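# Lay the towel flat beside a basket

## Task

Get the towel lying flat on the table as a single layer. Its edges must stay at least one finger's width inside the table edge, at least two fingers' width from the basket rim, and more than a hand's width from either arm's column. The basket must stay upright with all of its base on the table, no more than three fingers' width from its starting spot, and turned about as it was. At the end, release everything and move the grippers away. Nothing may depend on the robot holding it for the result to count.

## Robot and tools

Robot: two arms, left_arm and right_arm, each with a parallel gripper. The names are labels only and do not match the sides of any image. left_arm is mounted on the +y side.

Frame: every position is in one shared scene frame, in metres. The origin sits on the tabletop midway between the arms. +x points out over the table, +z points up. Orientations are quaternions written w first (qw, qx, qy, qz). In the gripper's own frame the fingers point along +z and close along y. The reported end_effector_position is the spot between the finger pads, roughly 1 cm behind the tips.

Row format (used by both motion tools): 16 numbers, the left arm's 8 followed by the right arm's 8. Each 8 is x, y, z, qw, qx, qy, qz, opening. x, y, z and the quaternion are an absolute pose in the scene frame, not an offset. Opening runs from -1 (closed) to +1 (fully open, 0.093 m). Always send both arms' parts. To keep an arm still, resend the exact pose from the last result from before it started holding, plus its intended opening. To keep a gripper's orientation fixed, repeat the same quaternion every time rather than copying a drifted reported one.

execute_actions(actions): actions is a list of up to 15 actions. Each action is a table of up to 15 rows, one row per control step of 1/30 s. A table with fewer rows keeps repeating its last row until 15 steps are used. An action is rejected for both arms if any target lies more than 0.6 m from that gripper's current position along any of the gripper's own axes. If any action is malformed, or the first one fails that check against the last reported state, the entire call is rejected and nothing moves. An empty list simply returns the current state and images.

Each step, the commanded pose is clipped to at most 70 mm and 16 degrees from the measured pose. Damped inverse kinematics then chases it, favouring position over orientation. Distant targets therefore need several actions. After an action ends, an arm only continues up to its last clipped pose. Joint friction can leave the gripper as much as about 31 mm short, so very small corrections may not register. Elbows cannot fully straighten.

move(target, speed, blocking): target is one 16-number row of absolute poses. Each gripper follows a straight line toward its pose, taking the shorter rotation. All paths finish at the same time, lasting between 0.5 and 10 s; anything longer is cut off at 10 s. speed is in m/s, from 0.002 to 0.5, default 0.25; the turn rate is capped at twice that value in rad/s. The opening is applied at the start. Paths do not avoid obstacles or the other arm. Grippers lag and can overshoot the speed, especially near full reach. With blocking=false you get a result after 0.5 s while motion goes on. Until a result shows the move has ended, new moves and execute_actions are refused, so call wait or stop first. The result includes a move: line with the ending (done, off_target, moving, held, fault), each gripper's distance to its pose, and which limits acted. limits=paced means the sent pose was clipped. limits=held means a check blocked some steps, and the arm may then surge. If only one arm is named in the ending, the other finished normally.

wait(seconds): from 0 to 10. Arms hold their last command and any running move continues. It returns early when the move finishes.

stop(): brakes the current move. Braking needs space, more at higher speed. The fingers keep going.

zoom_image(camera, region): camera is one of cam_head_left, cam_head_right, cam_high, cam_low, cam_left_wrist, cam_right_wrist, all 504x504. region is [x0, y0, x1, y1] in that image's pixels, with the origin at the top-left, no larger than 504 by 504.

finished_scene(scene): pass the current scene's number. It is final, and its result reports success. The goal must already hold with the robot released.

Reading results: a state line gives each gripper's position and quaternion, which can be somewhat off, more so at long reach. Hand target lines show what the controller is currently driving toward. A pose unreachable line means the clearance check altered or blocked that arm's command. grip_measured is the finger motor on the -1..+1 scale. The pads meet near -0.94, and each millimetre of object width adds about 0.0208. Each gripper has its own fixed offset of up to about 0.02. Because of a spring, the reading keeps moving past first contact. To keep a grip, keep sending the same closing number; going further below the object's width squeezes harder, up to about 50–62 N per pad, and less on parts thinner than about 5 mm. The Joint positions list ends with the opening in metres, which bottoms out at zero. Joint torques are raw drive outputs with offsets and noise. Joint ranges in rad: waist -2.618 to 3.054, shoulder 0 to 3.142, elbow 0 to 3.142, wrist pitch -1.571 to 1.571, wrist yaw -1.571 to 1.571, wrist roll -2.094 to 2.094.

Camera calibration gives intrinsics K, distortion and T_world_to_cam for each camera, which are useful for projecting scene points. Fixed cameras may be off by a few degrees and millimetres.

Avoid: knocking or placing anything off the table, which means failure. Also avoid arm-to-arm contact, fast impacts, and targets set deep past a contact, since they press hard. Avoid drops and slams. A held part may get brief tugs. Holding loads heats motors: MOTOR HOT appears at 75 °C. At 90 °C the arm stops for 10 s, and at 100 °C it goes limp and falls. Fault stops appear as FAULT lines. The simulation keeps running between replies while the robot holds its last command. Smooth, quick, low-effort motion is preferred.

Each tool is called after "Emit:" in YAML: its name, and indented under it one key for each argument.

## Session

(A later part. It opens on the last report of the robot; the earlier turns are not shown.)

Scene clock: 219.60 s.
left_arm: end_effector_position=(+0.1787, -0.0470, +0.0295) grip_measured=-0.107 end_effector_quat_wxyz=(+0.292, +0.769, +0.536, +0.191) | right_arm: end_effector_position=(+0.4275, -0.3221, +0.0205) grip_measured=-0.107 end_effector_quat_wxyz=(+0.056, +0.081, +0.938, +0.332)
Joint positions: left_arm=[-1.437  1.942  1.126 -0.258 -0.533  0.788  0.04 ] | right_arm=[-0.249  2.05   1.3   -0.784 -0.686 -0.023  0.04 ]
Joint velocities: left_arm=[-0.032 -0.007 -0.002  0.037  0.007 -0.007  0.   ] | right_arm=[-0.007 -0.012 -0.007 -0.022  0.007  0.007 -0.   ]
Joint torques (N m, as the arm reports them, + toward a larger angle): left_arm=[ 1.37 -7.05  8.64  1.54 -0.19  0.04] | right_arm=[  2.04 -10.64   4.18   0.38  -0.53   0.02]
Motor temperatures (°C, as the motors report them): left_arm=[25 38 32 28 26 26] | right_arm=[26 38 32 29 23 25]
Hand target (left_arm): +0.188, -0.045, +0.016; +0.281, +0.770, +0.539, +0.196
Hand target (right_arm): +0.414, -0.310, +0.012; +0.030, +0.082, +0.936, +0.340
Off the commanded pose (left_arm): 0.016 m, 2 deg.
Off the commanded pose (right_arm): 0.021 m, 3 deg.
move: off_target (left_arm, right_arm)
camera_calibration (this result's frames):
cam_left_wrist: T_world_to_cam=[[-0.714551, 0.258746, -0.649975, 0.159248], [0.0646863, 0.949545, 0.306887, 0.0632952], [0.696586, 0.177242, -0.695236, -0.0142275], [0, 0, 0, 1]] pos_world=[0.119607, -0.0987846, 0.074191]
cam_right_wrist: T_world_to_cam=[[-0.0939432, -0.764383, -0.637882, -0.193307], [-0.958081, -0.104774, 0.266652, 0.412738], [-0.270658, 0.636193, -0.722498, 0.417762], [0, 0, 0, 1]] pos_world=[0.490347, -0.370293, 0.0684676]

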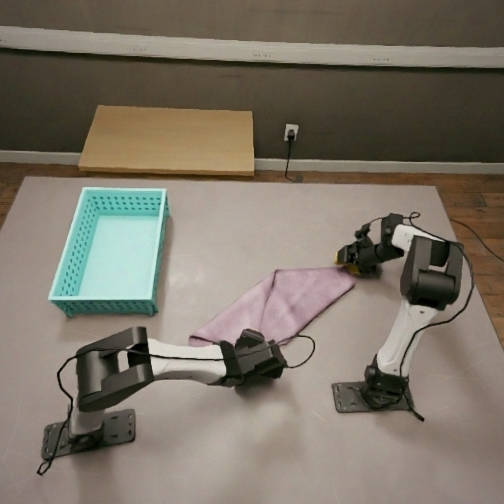

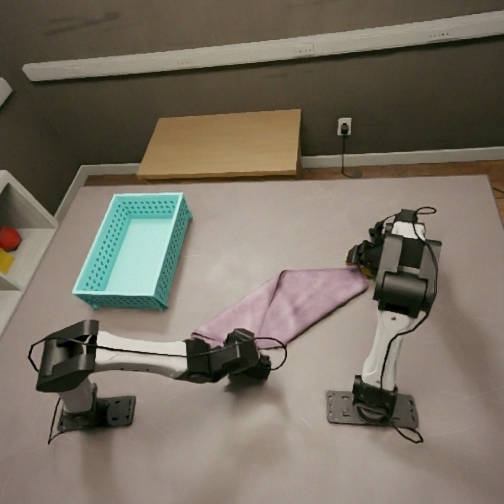

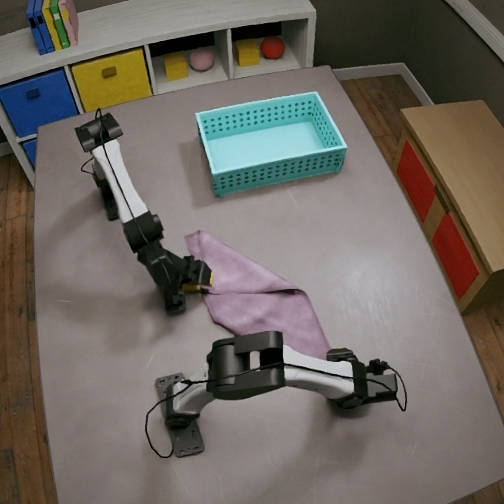

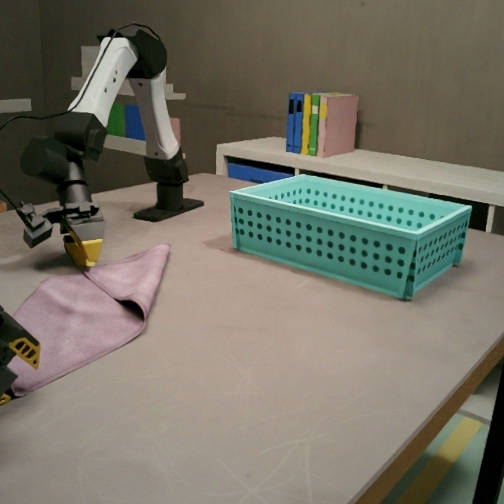

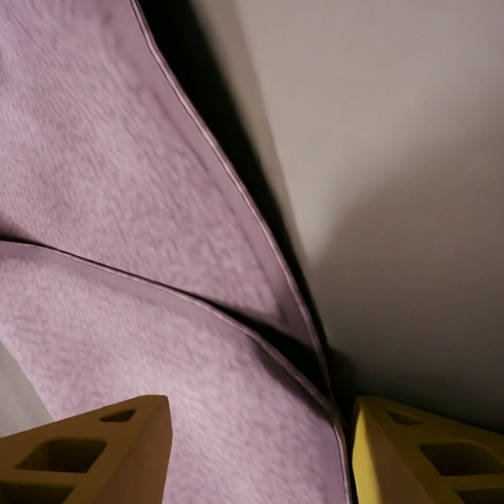

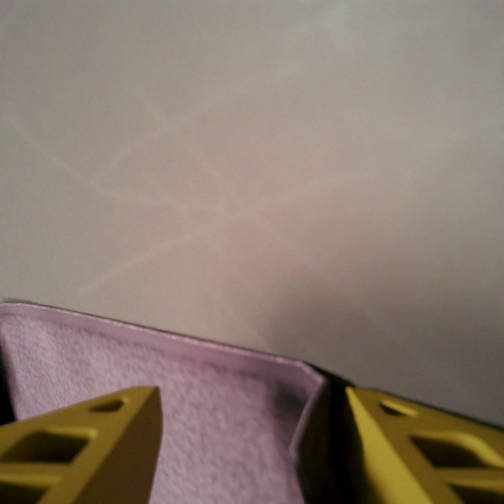

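Emit:
move:
  target: [0.174,-0.043,0.010,0.280,0.770,0.539,0.196,-1, 0.416,-0.326,0.002,0.030,0.082,0.936,0.341,-1]
  speed: 0.03

Emit:
zoom_image:
  camera: "cam_low"
  region: [0, 220, 180, 420]

Scene clock: 228.10 s.
left_arm: end_effector_position=(+0.1792, -0.0468, +0.0233) grip_measured=-0.981 end_effector_quat_wxyz=(+0.289, +0.766, +0.541, +0.192) | right_arm: end_effector_position=(+0.4244, -0.3261, +0.0120) grip_measured=-0.991 end_effector_quat_wxyz=(+0.051, +0.073, +0.938, +0.334)
Joint positions: left_arm=[-1.437  1.96   1.126 -0.25  -0.536  0.774  0.   ] | right_arm=[-0.263  2.075  1.3   -0.79  -0.689 -0.065  0.   ]
Joint velocities: left_arm=[-0.007  0.007 -0.007  0.051  0.007  0.095  0.   ] | right_arm=[ 0.002  0.022 -0.002  0.022  0.095 -0.022  0.   ]
Joint torques (N m, as the arm reports them, + toward a larger angle): left_arm=[-1.02 -8.71  5.74  1.51 -0.33 -0.19] | right_arm=[ 0.   -9.02  6.11  0.26 -0.52 -0.13]
Motor temperatures (°C, as the motors report them): left_arm=[25 38 33 28 26 26] | right_arm=[26 38 32 29 23 25]
Hand target (left_arm): +0.174, -0.043, +0.010; +0.280, +0.770, +0.539, +0.196
Hand target (right_arm): +0.416, -0.326, +0.003; +0.030, +0.082, +0.936, +0.341
Off the commanded pose (left_arm): 0.015 m, 1 deg.
Off the commanded pose (right_arm): 0.013 m, 3 deg.
move: off_target (left_arm, right_arm)
camera_calibration (this result's frames):
cam_left_wrist: T_world_to_cam=[[-0.719686, 0.251205, -0.647262, 0.156011], [0.0542341, 0.949743, 0.308296, 0.0667505], [0.692178, 0.186773, -0.697141, -0.0175661], [0, 0, 0, 1]] pos_world=[0.120817, -0.0993055, 0.0681549]
cam_right_wrist: T_world_to_cam=[[-0.0817161, -0.764242, -0.639732, -0.207182], [-0.954893, -0.123827, 0.2699, 0.40399], [-0.285485, 0.632931, -0.71965, 0.418514], [0, 0, 0, 1]] pos_world=[0.488317, -0.373203, 0.0596055]

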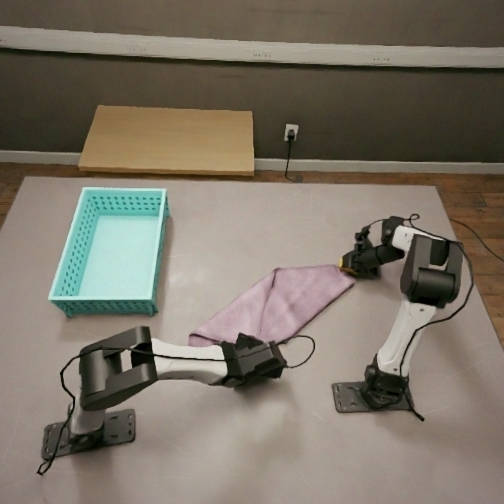

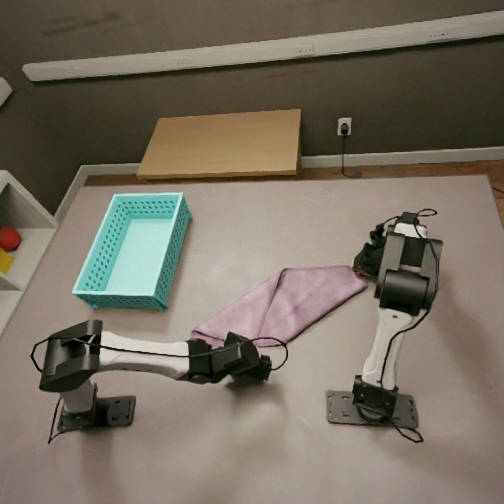

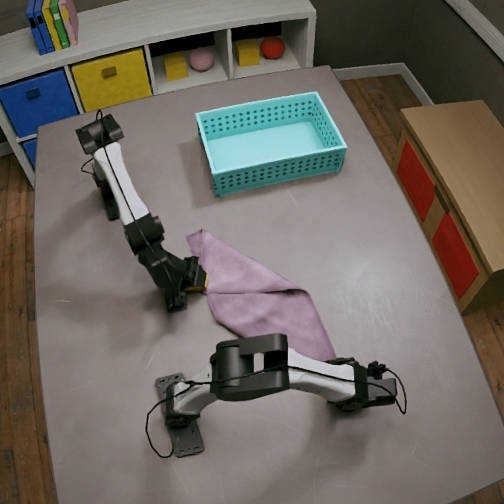

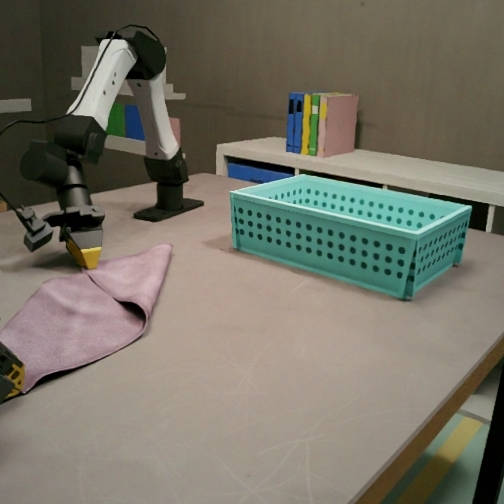

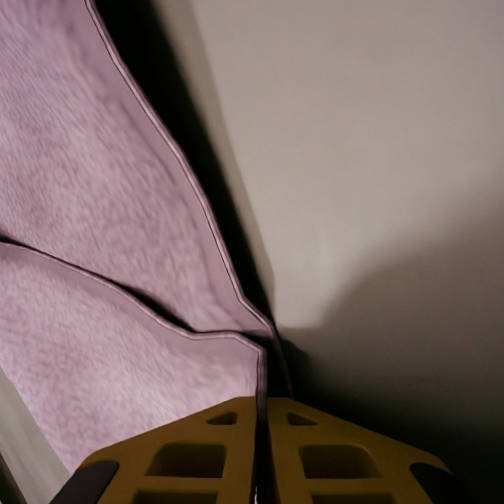

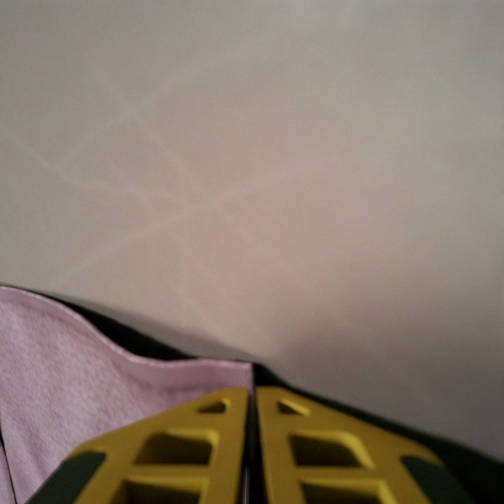

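Region (0, 220, 180, 420) of cam_low's 504x504 image, scaled by 2.520, with more detail than that image has; it fills the left 454 columns of this view, and the rest is white.

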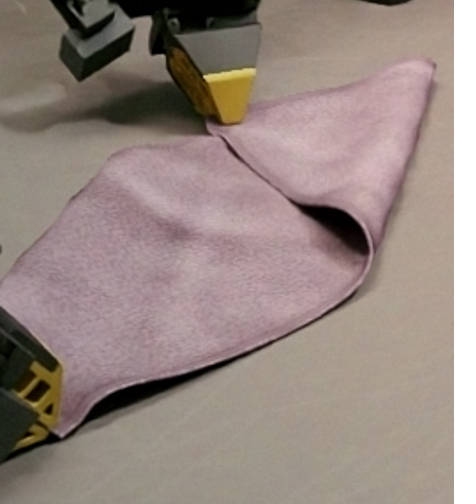

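Both appear to hold the hems. Lift slowly.

Emit:
move:
  target: [0.20,-0.02,0.09,0.280,0.770,0.539,0.196,-1, 0.41,-0.315,0.07,0.030,0.082,0.936,0.341,-1]
  speed: 0.06

Scene clock: 236.93 s.
left_arm: end_effector_position=(+0.1972, -0.0205, +0.0817) grip_measured=-0.981 end_effector_quat_wxyz=(+0.280, +0.769, +0.539, +0.198) | right_arm: end_effector_position=(+0.4087, -0.3196, +0.0628) grip_measured=-0.991 end_effector_quat_wxyz=(+0.027, +0.086, +0.937, +0.337)
Joint positions: left_arm=[-1.369  1.795  1.167 -0.441 -0.512  0.846  0.   ] | right_arm=[-0.254  1.965  1.357 -0.997 -0.689 -0.043  0.   ]
Joint velocities: left_arm=[ 0.002 -0.002 -0.007  0.051  0.051 -0.007  0.   ] | right_arm=[-0.012  0.007  0.012 -0.007  0.022  0.022  0.   ]
Joint torques (N m, as the arm reports them, + toward a larger angle): left_arm=[  0.57 -10.7    9.66   1.12  -0.14   0.02] | right_arm=[  1.11 -11.06   8.32   0.2   -0.52   0.03]
Motor temperatures (°C, as the motors report them): left_arm=[25 38 33 28 26 26] | right_arm=[26 38 32 29 23 25]
Hand target (left_arm): +0.200, -0.019, +0.090; +0.281, +0.770, +0.538, +0.197
Hand target (right_arm): +0.410, -0.315, +0.070; +0.030, +0.082, +0.936, +0.341
Off the commanded pose (left_arm): 0.009 m, 0 deg.
Off the commanded pose (right_arm): 0.009 m, 1 deg.
move: done
camera_calibration (this result's frames):
cam_left_wrist: T_world_to_cam=[[-0.71989, 0.264757, -0.641608, 0.199989], [0.0520422, 0.942378, 0.330477, 0.0212633], [0.692134, 0.204516, -0.692188, 0.00565315], [0, 0, 0, 1]] pos_world=[0.138951, -0.0741429, 0.125201]
cam_right_wrist: T_world_to_cam=[[-0.121777, -0.756109, -0.643016, -0.151755], [-0.940616, -0.118914, 0.317965, 0.368786], [-0.31688, 0.643552, -0.696727, 0.46125], [0, 0, 0, 1]] pos_world=[0.474566, -0.367728, 0.106524]

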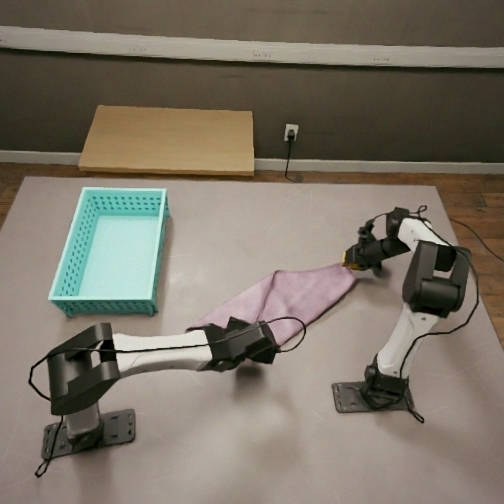

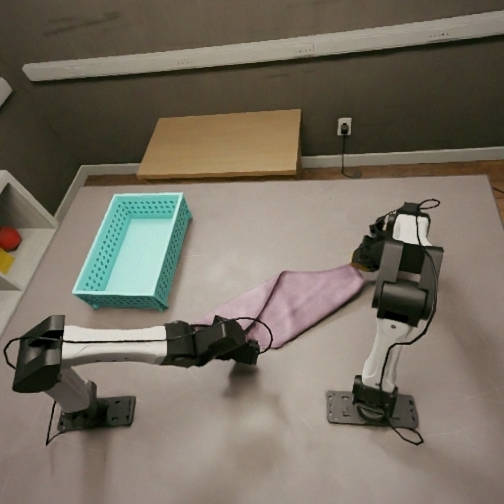

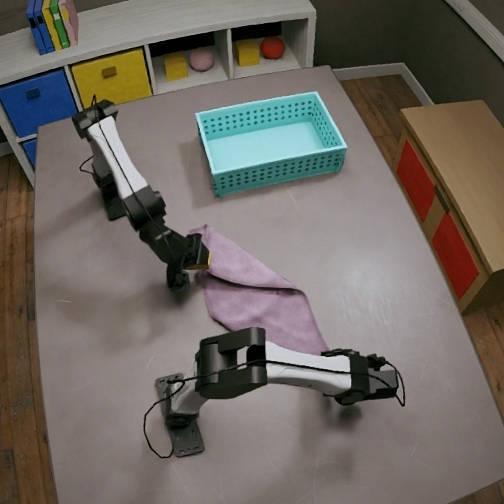

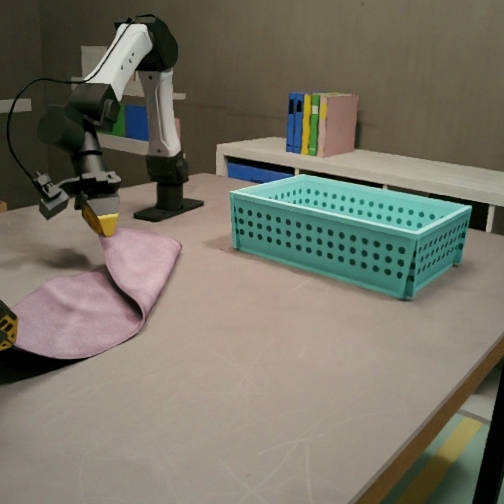

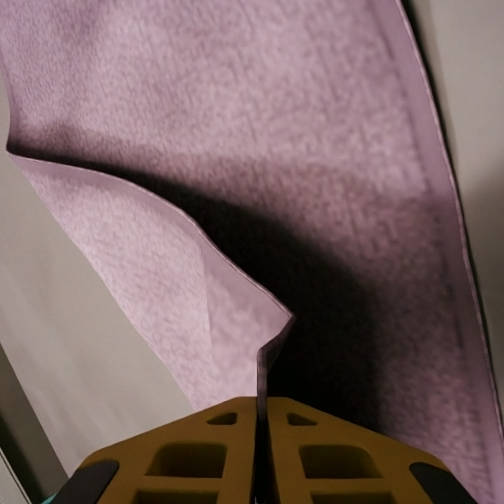

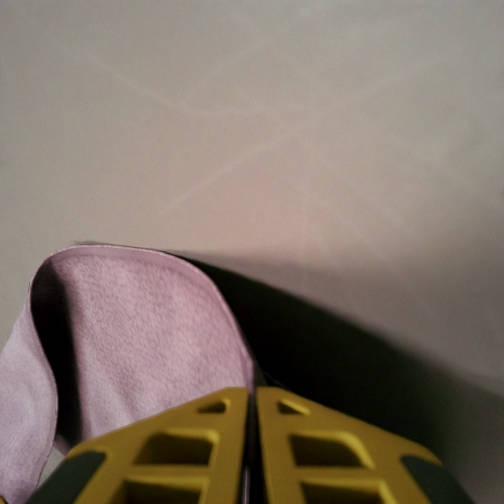

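Emit:
move:
  target: [0.30,0.06,0.29,0.366,0.513,0.732,-0.256,-1, 0.30,-0.39,0.28,0.366,-0.513,0.732,0.256,-1]
  speed: 0.15

Scene clock: 256.37 s.
left_arm: end_effector_position=(+0.2942, +0.0625, +0.2993) grip_measured=-0.982 end_effector_quat_wxyz=(+0.383, +0.528, +0.717, -0.246) | right_arm: end_effector_position=(+0.3060, -0.3907, +0.2773) grip_measured=-0.992 end_effector_quat_wxyz=(+0.420, -0.455, +0.775, +0.128)
Joint positions: left_arm=[-0.665  1.562  1.608 -0.805  0.551  0.524  0.   ] | right_arm=[-0.719  1.402  1.487 -1.572 -0.907 -1.698  0.   ]
Joint velocities: left_arm=[ 0.012 -0.027  0.007  0.007 -0.007 -0.051  0.   ] | right_arm=[ 0.002 -0.007  0.002  0.037  0.037 -0.066  0.   ]
Joint torques (N m, as the arm reports them, + toward a larger angle): left_arm=[ 0.74 -5.92 10.42  1.6   0.28 -0.15] | right_arm=[-0.33 -5.7   7.23  0.41 -0.62 -0.03]
Motor temperatures (°C, as the motors report them): left_arm=[25 40 35 28 26 26] | right_arm=[26 39 34 29 23 25]
Hand target (left_arm): +0.299, +0.066, +0.293; +0.370, +0.519, +0.730, -0.249
Hand target (right_arm): +0.304, -0.392, +0.280; +0.425, -0.454, +0.773, +0.122
Off the commanded pose (left_arm): 0.011 m, 3 deg.
Off the commanded pose (right_arm): 0.007 m, 18 deg; orientation clipped at the last step of the last action.
joint sent to its limit (right arm) — the command would take joint 4 (wrist pitch) past its lower limit, so that joint was sent only as far as its limit.
move: off_target (left_arm, right_arm); limits=paced
camera_calibration (this result's frames):
cam_left_wrist: T_world_to_cam=[[-0.946682, -0.318067, -0.051244, 0.313974], [-0.255278, 0.837608, -0.482956, 0.206485], [0.196535, -0.444124, -0.874144, 0.312997], [0, 0, 0, 1]] pos_world=[0.28843, 0.065921, 0.389418]
cam_right_wrist: T_world_to_cam=[[0.821352, -0.536618, 0.193448, -0.514948], [-0.419644, -0.798144, -0.432279, -0.0212287], [0.386368, 0.273874, -0.880746, 0.315295], [0, 0, 0, 1]] pos_world=[0.292225, -0.379625, 0.368134]

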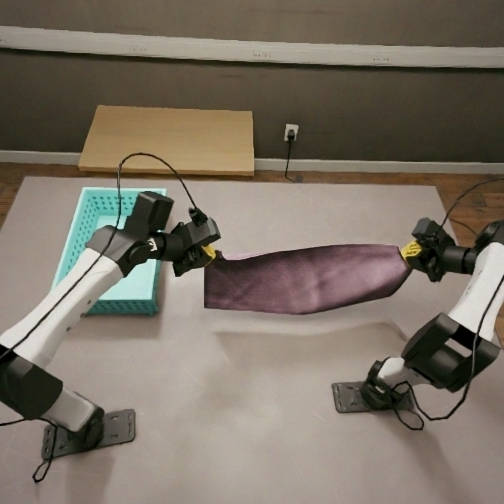

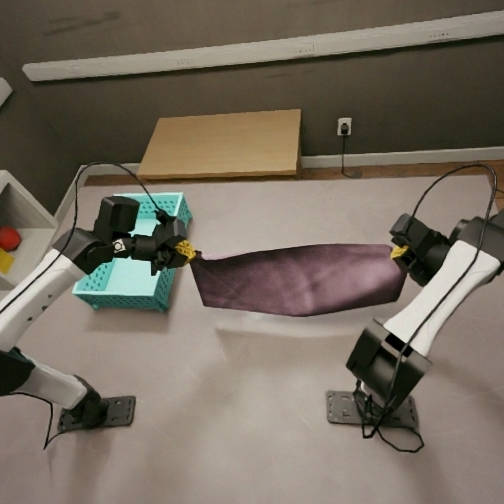

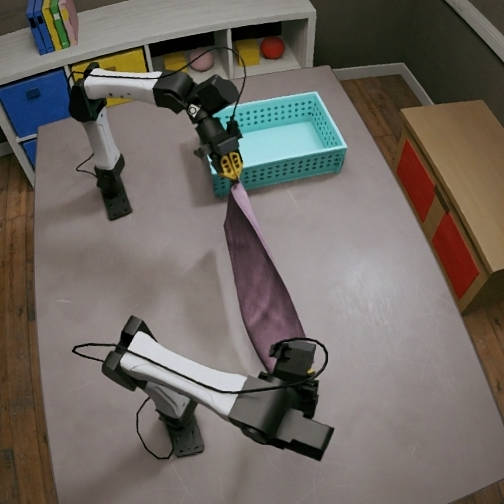

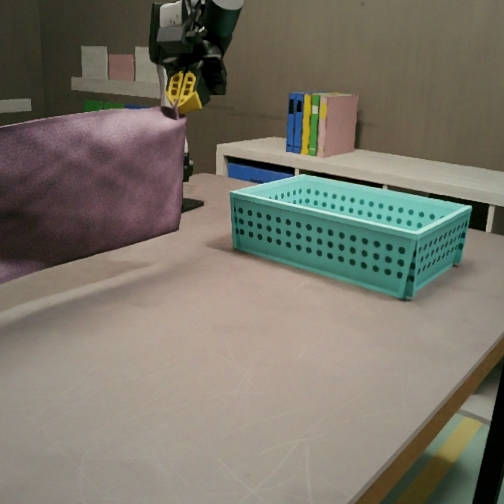

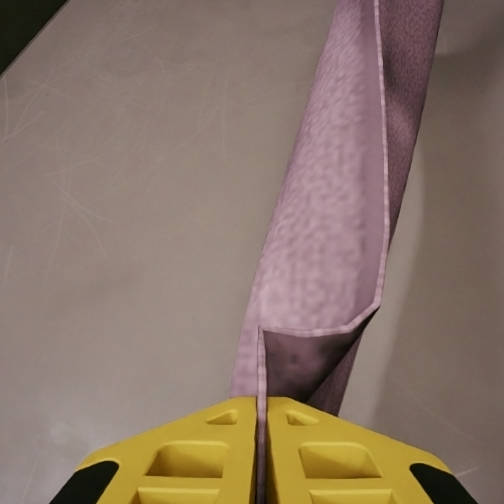

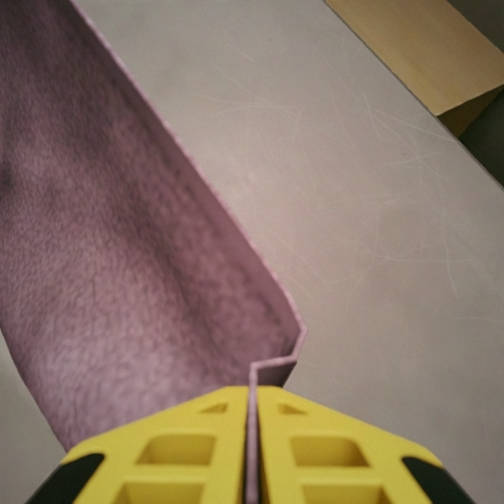

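Emit:
move:
  target: [0.47,0.08,0.27,0.366,0.513,0.732,-0.256,-1, 0.47,-0.405,0.265,0.42,-0.455,0.775,0.128,-1]
  speed: 0.12

Scene clock: 285.70 s.
left_arm: end_effector_position=(+0.4653, +0.0735, +0.2806) grip_measured=-0.982 end_effector_quat_wxyz=(+0.380, +0.517, +0.722, -0.257) | right_arm: end_effector_position=(+0.4640, -0.3981, +0.2672) grip_measured=-0.992 end_effector_quat_wxyz=(+0.425, -0.454, +0.771, +0.139)
Joint positions: left_arm=[-0.463  2.344  2.653 -1.169  0.704  0.672  0.   ] | right_arm=[-0.464  1.853  1.895 -1.239 -0.869 -1.313  0.   ]
Joint velocities: left_arm=[-0.007  0.042  0.022 -0.081 -0.051 -0.037  0.   ] | right_arm=[ 0.002  0.017 -0.007 -0.037 -0.051  0.022  0.   ]
Joint torques (N m, as the arm reports them, + toward a larger angle): left_arm=[  0.94 -12.22   9.33   1.37   0.3    0.04] | right_arm=[ 0.56 -8.47  9.18  1.06 -0.26  0.05]
Motor temperatures (°C, as the motors report them): left_arm=[25 37 37 29 26 26] | right_arm=[26 35 35 29 23 25]
Hand target (left_arm): +0.470, +0.082, +0.270; +0.368, +0.513, +0.732, -0.254
Hand target (right_arm): +0.470, -0.403, +0.263; +0.418, -0.456, +0.775, +0.128
Off the commanded pose (left_arm): 0.013 m, 2 deg.
Off the commanded pose (right_arm): 0.009 m, 1 deg.
move: off_target (left_arm)
camera_calibration (this result's frames):
cam_left_wrist: T_world_to_cam=[[-0.944444, -0.327958, -0.0216543, 0.469828], [-0.275318, 0.825397, -0.492869, 0.245015], [0.179514, -0.459525, -0.869834, 0.27576], [0, 0, 0, 1]] pos_world=[0.461681, 0.0785676, 0.370799]
cam_right_wrist: T_world_to_cam=[[0.826973, -0.53171, 0.182757, -0.644503], [-0.410875, -0.793401, -0.449106, 0.037137], [0.383794, 0.296308, -0.874588, 0.255873], [0, 0, 0, 1]] pos_world=[0.450042, -0.389042, 0.358249]

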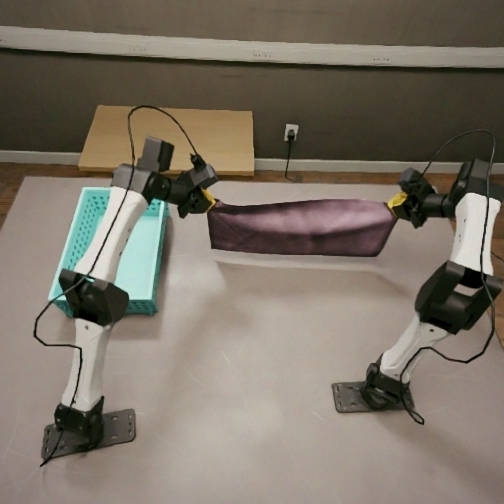

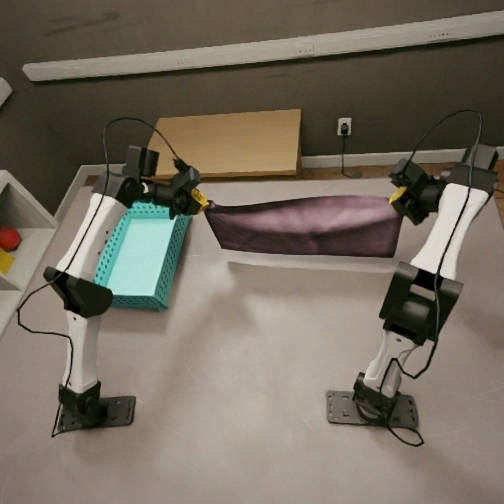

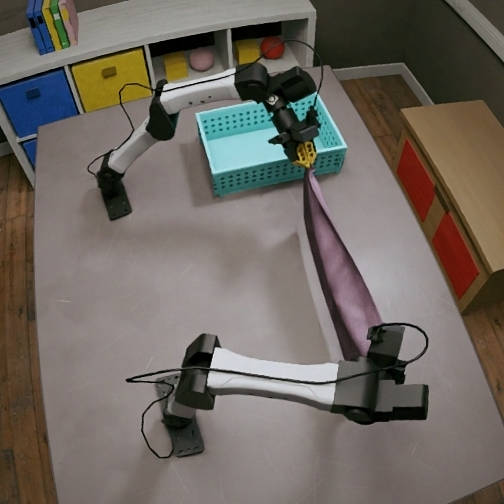

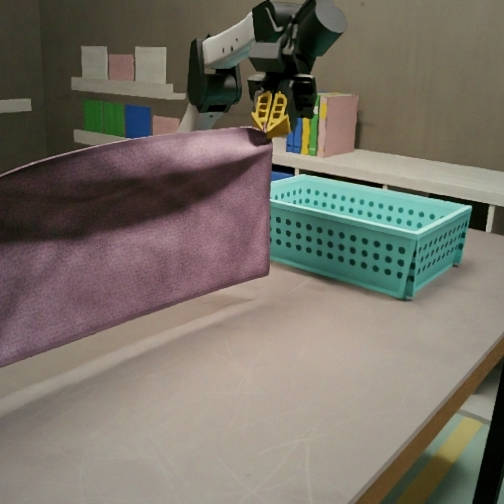

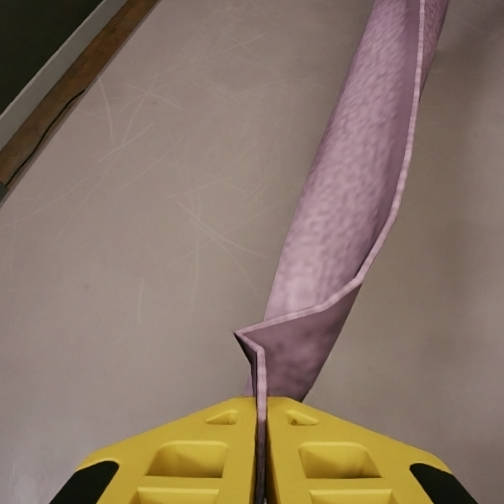

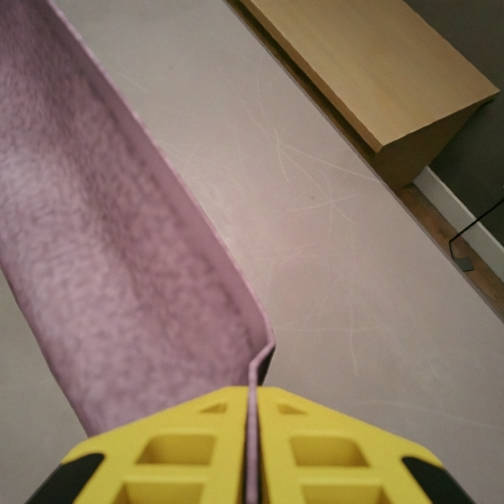

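Emit:
move:
  target: [0.455,0.085,0.235,0.366,0.513,0.732,-0.256,-1, 0.455,-0.42,0.228,0.42,-0.455,0.775,0.128,-1]
  speed: 0.08

Emit:
move:
  target: [0.36,0.085,0.185,0.39,0.59,0.67,-0.21,-1, 0.36,-0.42,0.178,0.43,-0.52,0.73,0.09,-1]
  speed: 0.08

Scene clock: 294.20 s.
left_arm: end_effector_position=(+0.4536, +0.0751, +0.2313) grip_measured=-0.982 end_effector_quat_wxyz=(+0.359, +0.517, +0.728, -0.270) | right_arm: end_effector_position=(+0.4554, -0.4092, +0.2308) grip_measured=-0.992 end_effector_quat_wxyz=(+0.418, -0.457, +0.772, +0.146)
Joint positions: left_arm=[-0.463  2.186  2.191 -0.918  0.719  0.679  0.   ] | right_arm=[-0.501  1.844  1.747 -1.172 -0.881 -1.386  0.   ]
Joint velocities: left_arm=[ 0.027 -0.022 -0.012 -0.022 -0.066  0.037  0.   ] | right_arm=[-0.002 -0.022  0.012  0.022  0.095 -0.022  0.   ]
Joint torques (N m, as the arm reports them, + toward a larger angle): left_arm=[  0.72 -15.07   7.09   1.61   0.19  -0.01] | right_arm=[ -0.93 -10.76   6.44   1.08  -0.39  -0.09]
Motor temperatures (°C, as the motors report them): left_arm=[25 41 37 29 26 26] | right_arm=[26 36 36 30 23 25]
Hand target (left_arm): +0.456, +0.084, +0.235; +0.366, +0.513, +0.733, -0.256
Hand target (right_arm): +0.455, -0.420, +0.228; +0.420, -0.455, +0.775, +0.129
Off the commanded pose (left_arm): 0.011 m, 2 deg.
Off the commanded pose (right_arm): 0.011 m, 2 deg.
move: off_target (left_arm, right_arm)
camera_calibration (this result's frames):
cam_left_wrist: T_world_to_cam=[[-0.948744, -0.315245, 0.0224706, 0.448987], [-0.287779, 0.832313, -0.473749, 0.216795], [0.130645, -0.455934, -0.880373, 0.260035], [0, 0, 0, 1]] pos_world=[0.45439, 0.0796584, 0.321545]
cam_right_wrist: T_world_to_cam=[[0.83546, -0.523455, 0.167334, -0.633569], [-0.40965, -0.796172, -0.445305, 0.00590179], [0.366324, 0.303486, -0.879604, 0.242689], [0, 0, 0, 1]] pos_world=[0.442837, -0.400599, 0.322116]

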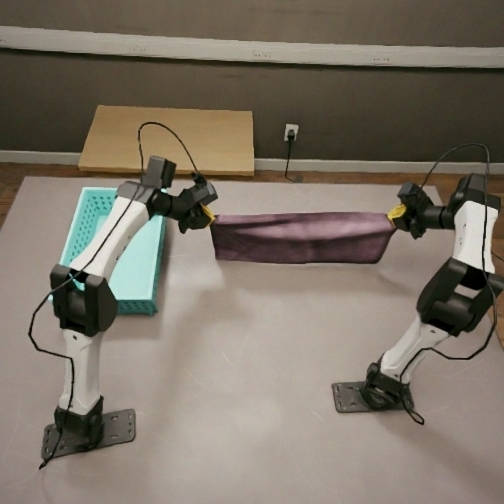

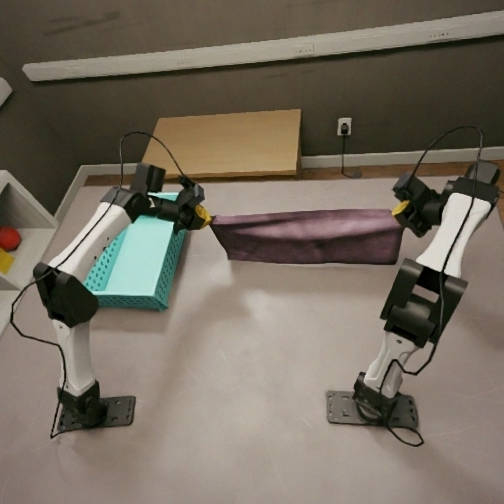

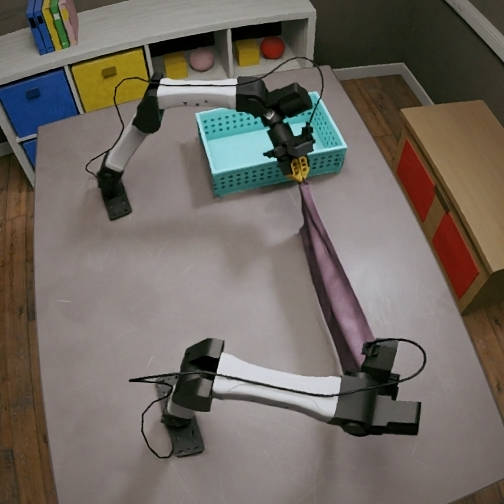

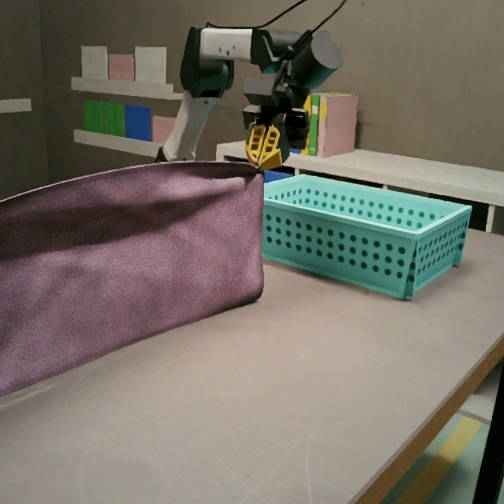

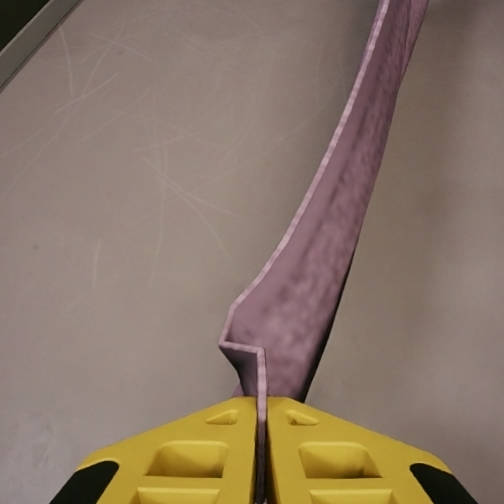

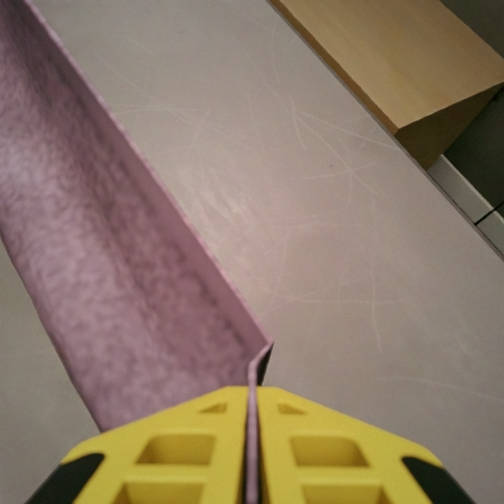

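Scene clock: 296.17 s.
left_arm: end_effector_position=(+0.3598, +0.0758, +0.1863) grip_measured=-0.982 end_effector_quat_wxyz=(+0.389, +0.591, +0.666, -0.235) | right_arm: end_effector_position=(+0.3607, -0.4117, +0.1817) grip_measured=-0.992 end_effector_quat_wxyz=(+0.433, -0.518, +0.729, +0.112)
Joint positions: left_arm=[-0.532  1.781  1.42  -0.5    0.687  0.819  0.   ] | right_arm=[-0.662  1.585  1.261 -1.144 -0.923 -1.806  0.   ]
Joint velocities: left_arm=[ 0.007 -0.002 -0.002  0.037  0.066 -0.007  0.   ] | right_arm=[ 0.007  0.007 -0.002 -0.007  0.007  0.022  0.   ]
Joint torques (N m, as the arm reports them, + toward a larger angle): left_arm=[  0.11 -11.61   7.23   1.63  -0.05   0.06] | right_arm=[-0.99 -8.18  6.45  0.76 -0.38 -0.03]
Motor temperatures (°C, as the motors report them): left_arm=[25 41 37 29 26 26] | right_arm=[26 36 36 30 23 25]
Hand target (left_arm): +0.361, +0.083, +0.185; +0.391, +0.592, +0.672, -0.212
Hand target (right_arm): +0.360, -0.421, +0.179; +0.432, -0.520, +0.731, +0.091
Off the commanded pose (left_arm): 0.009 m, 3 deg.
Off the commanded pose (right_arm): 0.009 m, 3 deg.
move: off_target (left_arm, right_arm)
camera_calibration (this result's frames):
cam_left_wrist: T_world_to_cam=[[-0.971446, -0.186543, -0.146609, 0.391209], [-0.0972425, 0.876682, -0.471139, 0.0955484], [0.216417, -0.443429, -0.869789, 0.199221], [0, 0, 0, 1]] pos_world=[0.346215, 0.0775522, 0.275651]
cam_right_wrist: T_world_to_cam=[[0.858644, -0.419674, 0.294285, -0.536225], [-0.279498, -0.864617, -0.417514, -0.136943], [0.429663, 0.276244, -0.859697, 0.197249], [0, 0, 0, 1]] pos_world=[0.3374, -0.397932, 0.270202]

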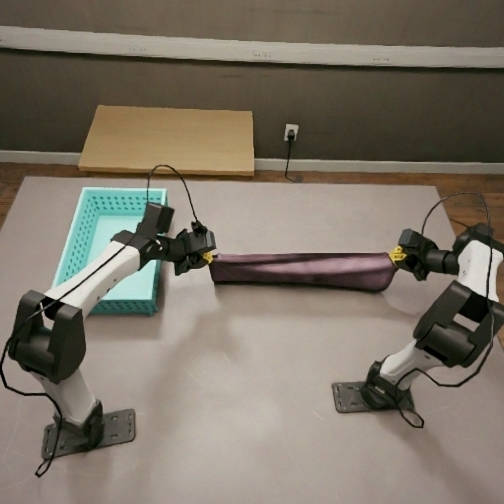

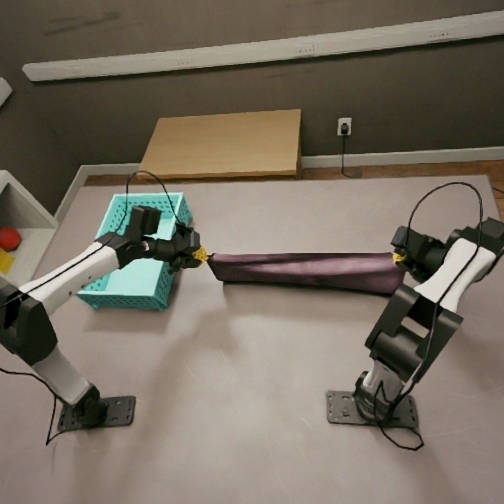

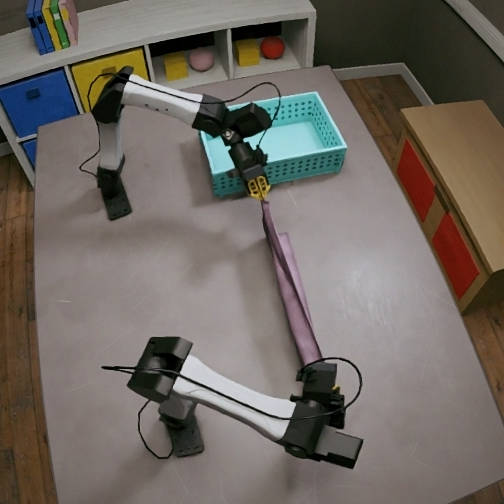

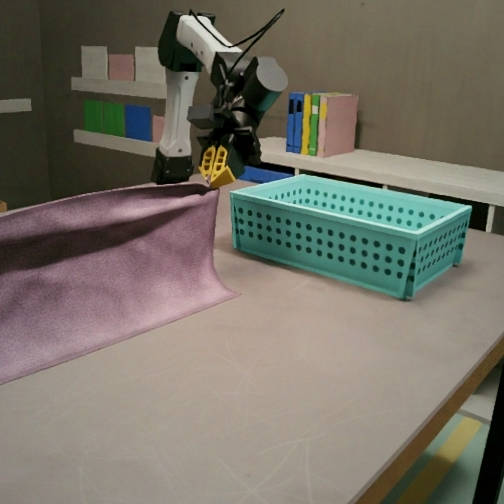

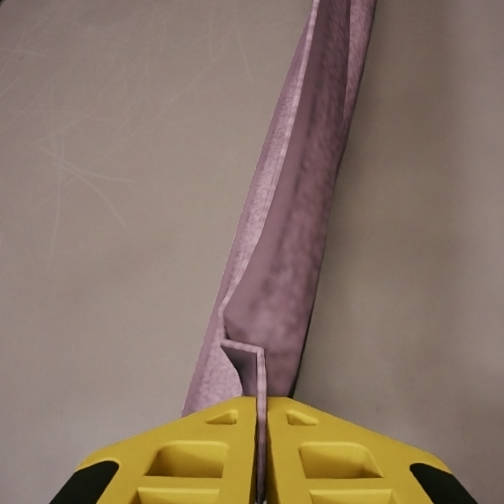

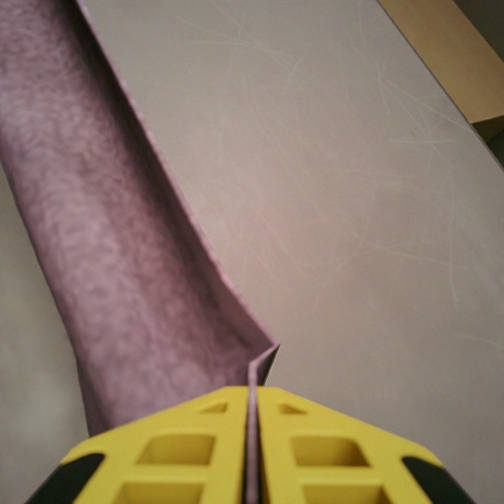

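Emit:
move:
  target: [0.47,0.10,0.265,0.366,0.513,0.732,-0.256,-1, 0.57,-0.395,0.255,0.42,-0.455,0.775,0.128,-1]
  speed: 0.12

Scene clock: 312.20 s.
left_arm: end_effector_position=(+0.4637, +0.0895, +0.2751) grip_measured=-0.982 end_effector_quat_wxyz=(+0.383, +0.525, +0.715, -0.258) | right_arm: end_effector_position=(+0.5649, -0.3834, +0.2630) grip_measured=-0.992 end_effector_quat_wxyz=(+0.429, -0.458, +0.765, +0.141)
Joint positions: left_arm=[-0.429  2.276  2.507 -1.117  0.735  0.728  0.   ] | right_arm=[-0.346  2.287  2.52  -1.309 -0.833 -1.161  0.   ]
Joint velocities: left_arm=[-0.007  0.007 -0.007 -0.066 -0.037  0.007  0.   ] | right_arm=[ 0.002  0.007  0.007 -0.022  0.007 -0.037  0.   ]
Joint torques (N m, as the arm reports them, + toward a larger angle): left_arm=[  1.33 -12.08   9.69   1.23   0.28  -0.06] | right_arm=[ -0.03 -11.62   9.     1.22  -0.1   -0.03]
Motor temperatures (°C, as the motors report them): left_arm=[25 44 37 30 26 26] | right_arm=[26 36 36 30 23 25]
Hand target (left_arm): +0.468, +0.102, +0.265; +0.368, +0.513, +0.732, -0.255
Hand target (right_arm): +0.570, -0.393, +0.253; +0.418, -0.455, +0.775, +0.127
Off the commanded pose (left_arm): 0.016 m, 3 deg.
Off the commanded pose (right_arm): 0.015 m, 2 deg.
move: off_target (left_arm, right_arm)
camera_calibration (this result's frames):
cam_left_wrist: T_world_to_cam=[[-0.949668, -0.311502, -0.0331261, 0.477494], [-0.254978, 0.830084, -0.495931, 0.219649], [0.181981, -0.462523, -0.86773, 0.2772], [0, 0, 0, 1]] pos_world=[0.459021, 0.0946252, 0.365283]
cam_right_wrist: T_world_to_cam=[[0.831549, -0.522836, 0.187533, -0.719794], [-0.396555, -0.795219, -0.458662, 0.0820578], [0.388935, 0.307033, -0.868597, 0.208755], [0, 0, 0, 1]] pos_world=[0.549893, -0.375175, 0.353946]

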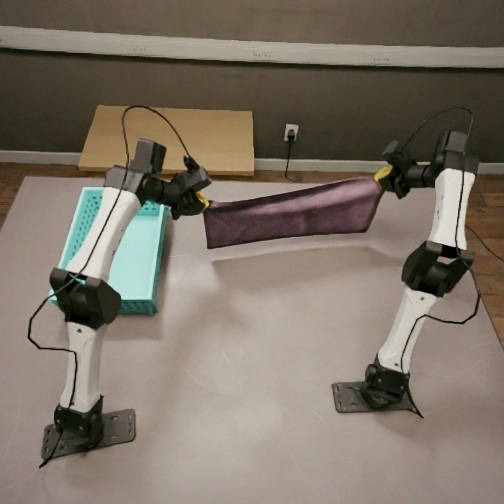

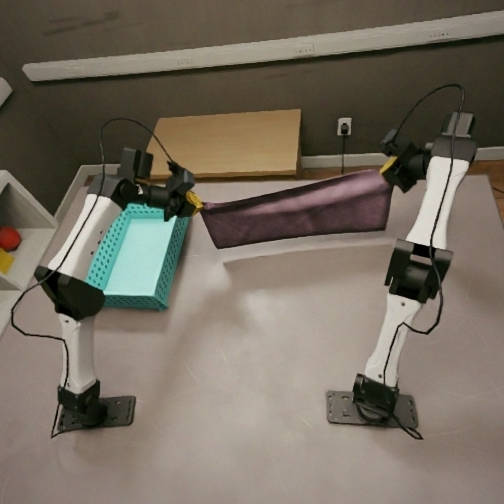

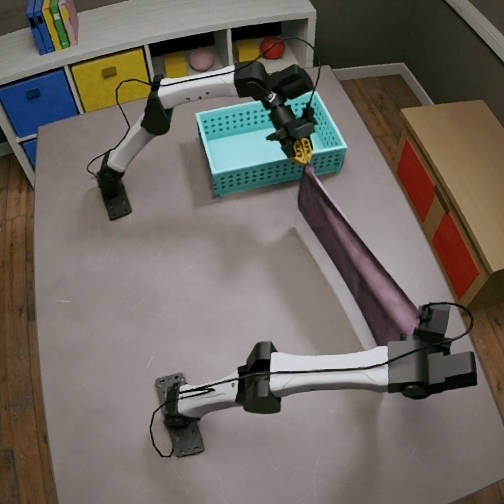

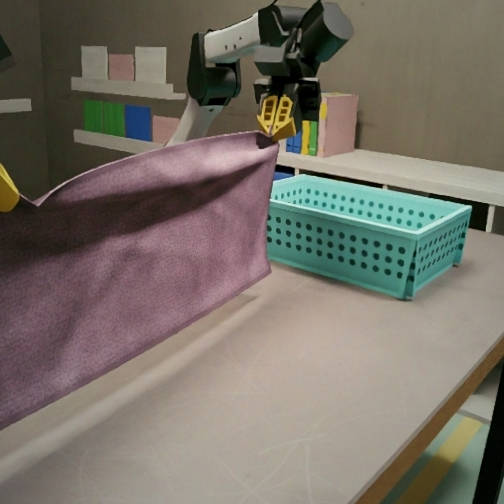

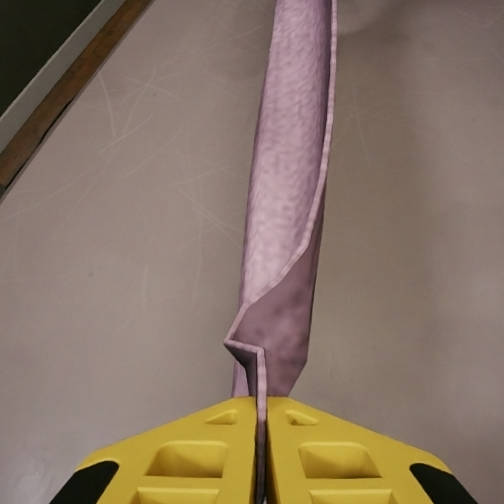

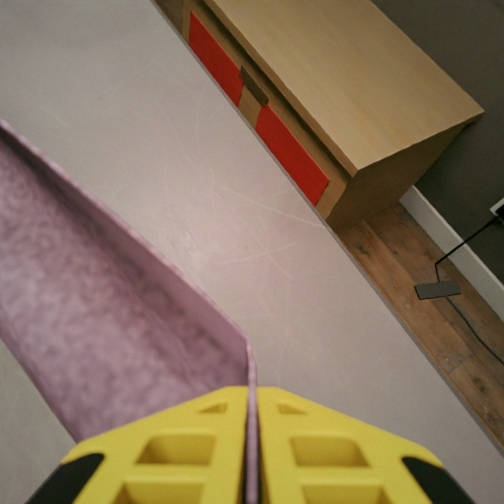

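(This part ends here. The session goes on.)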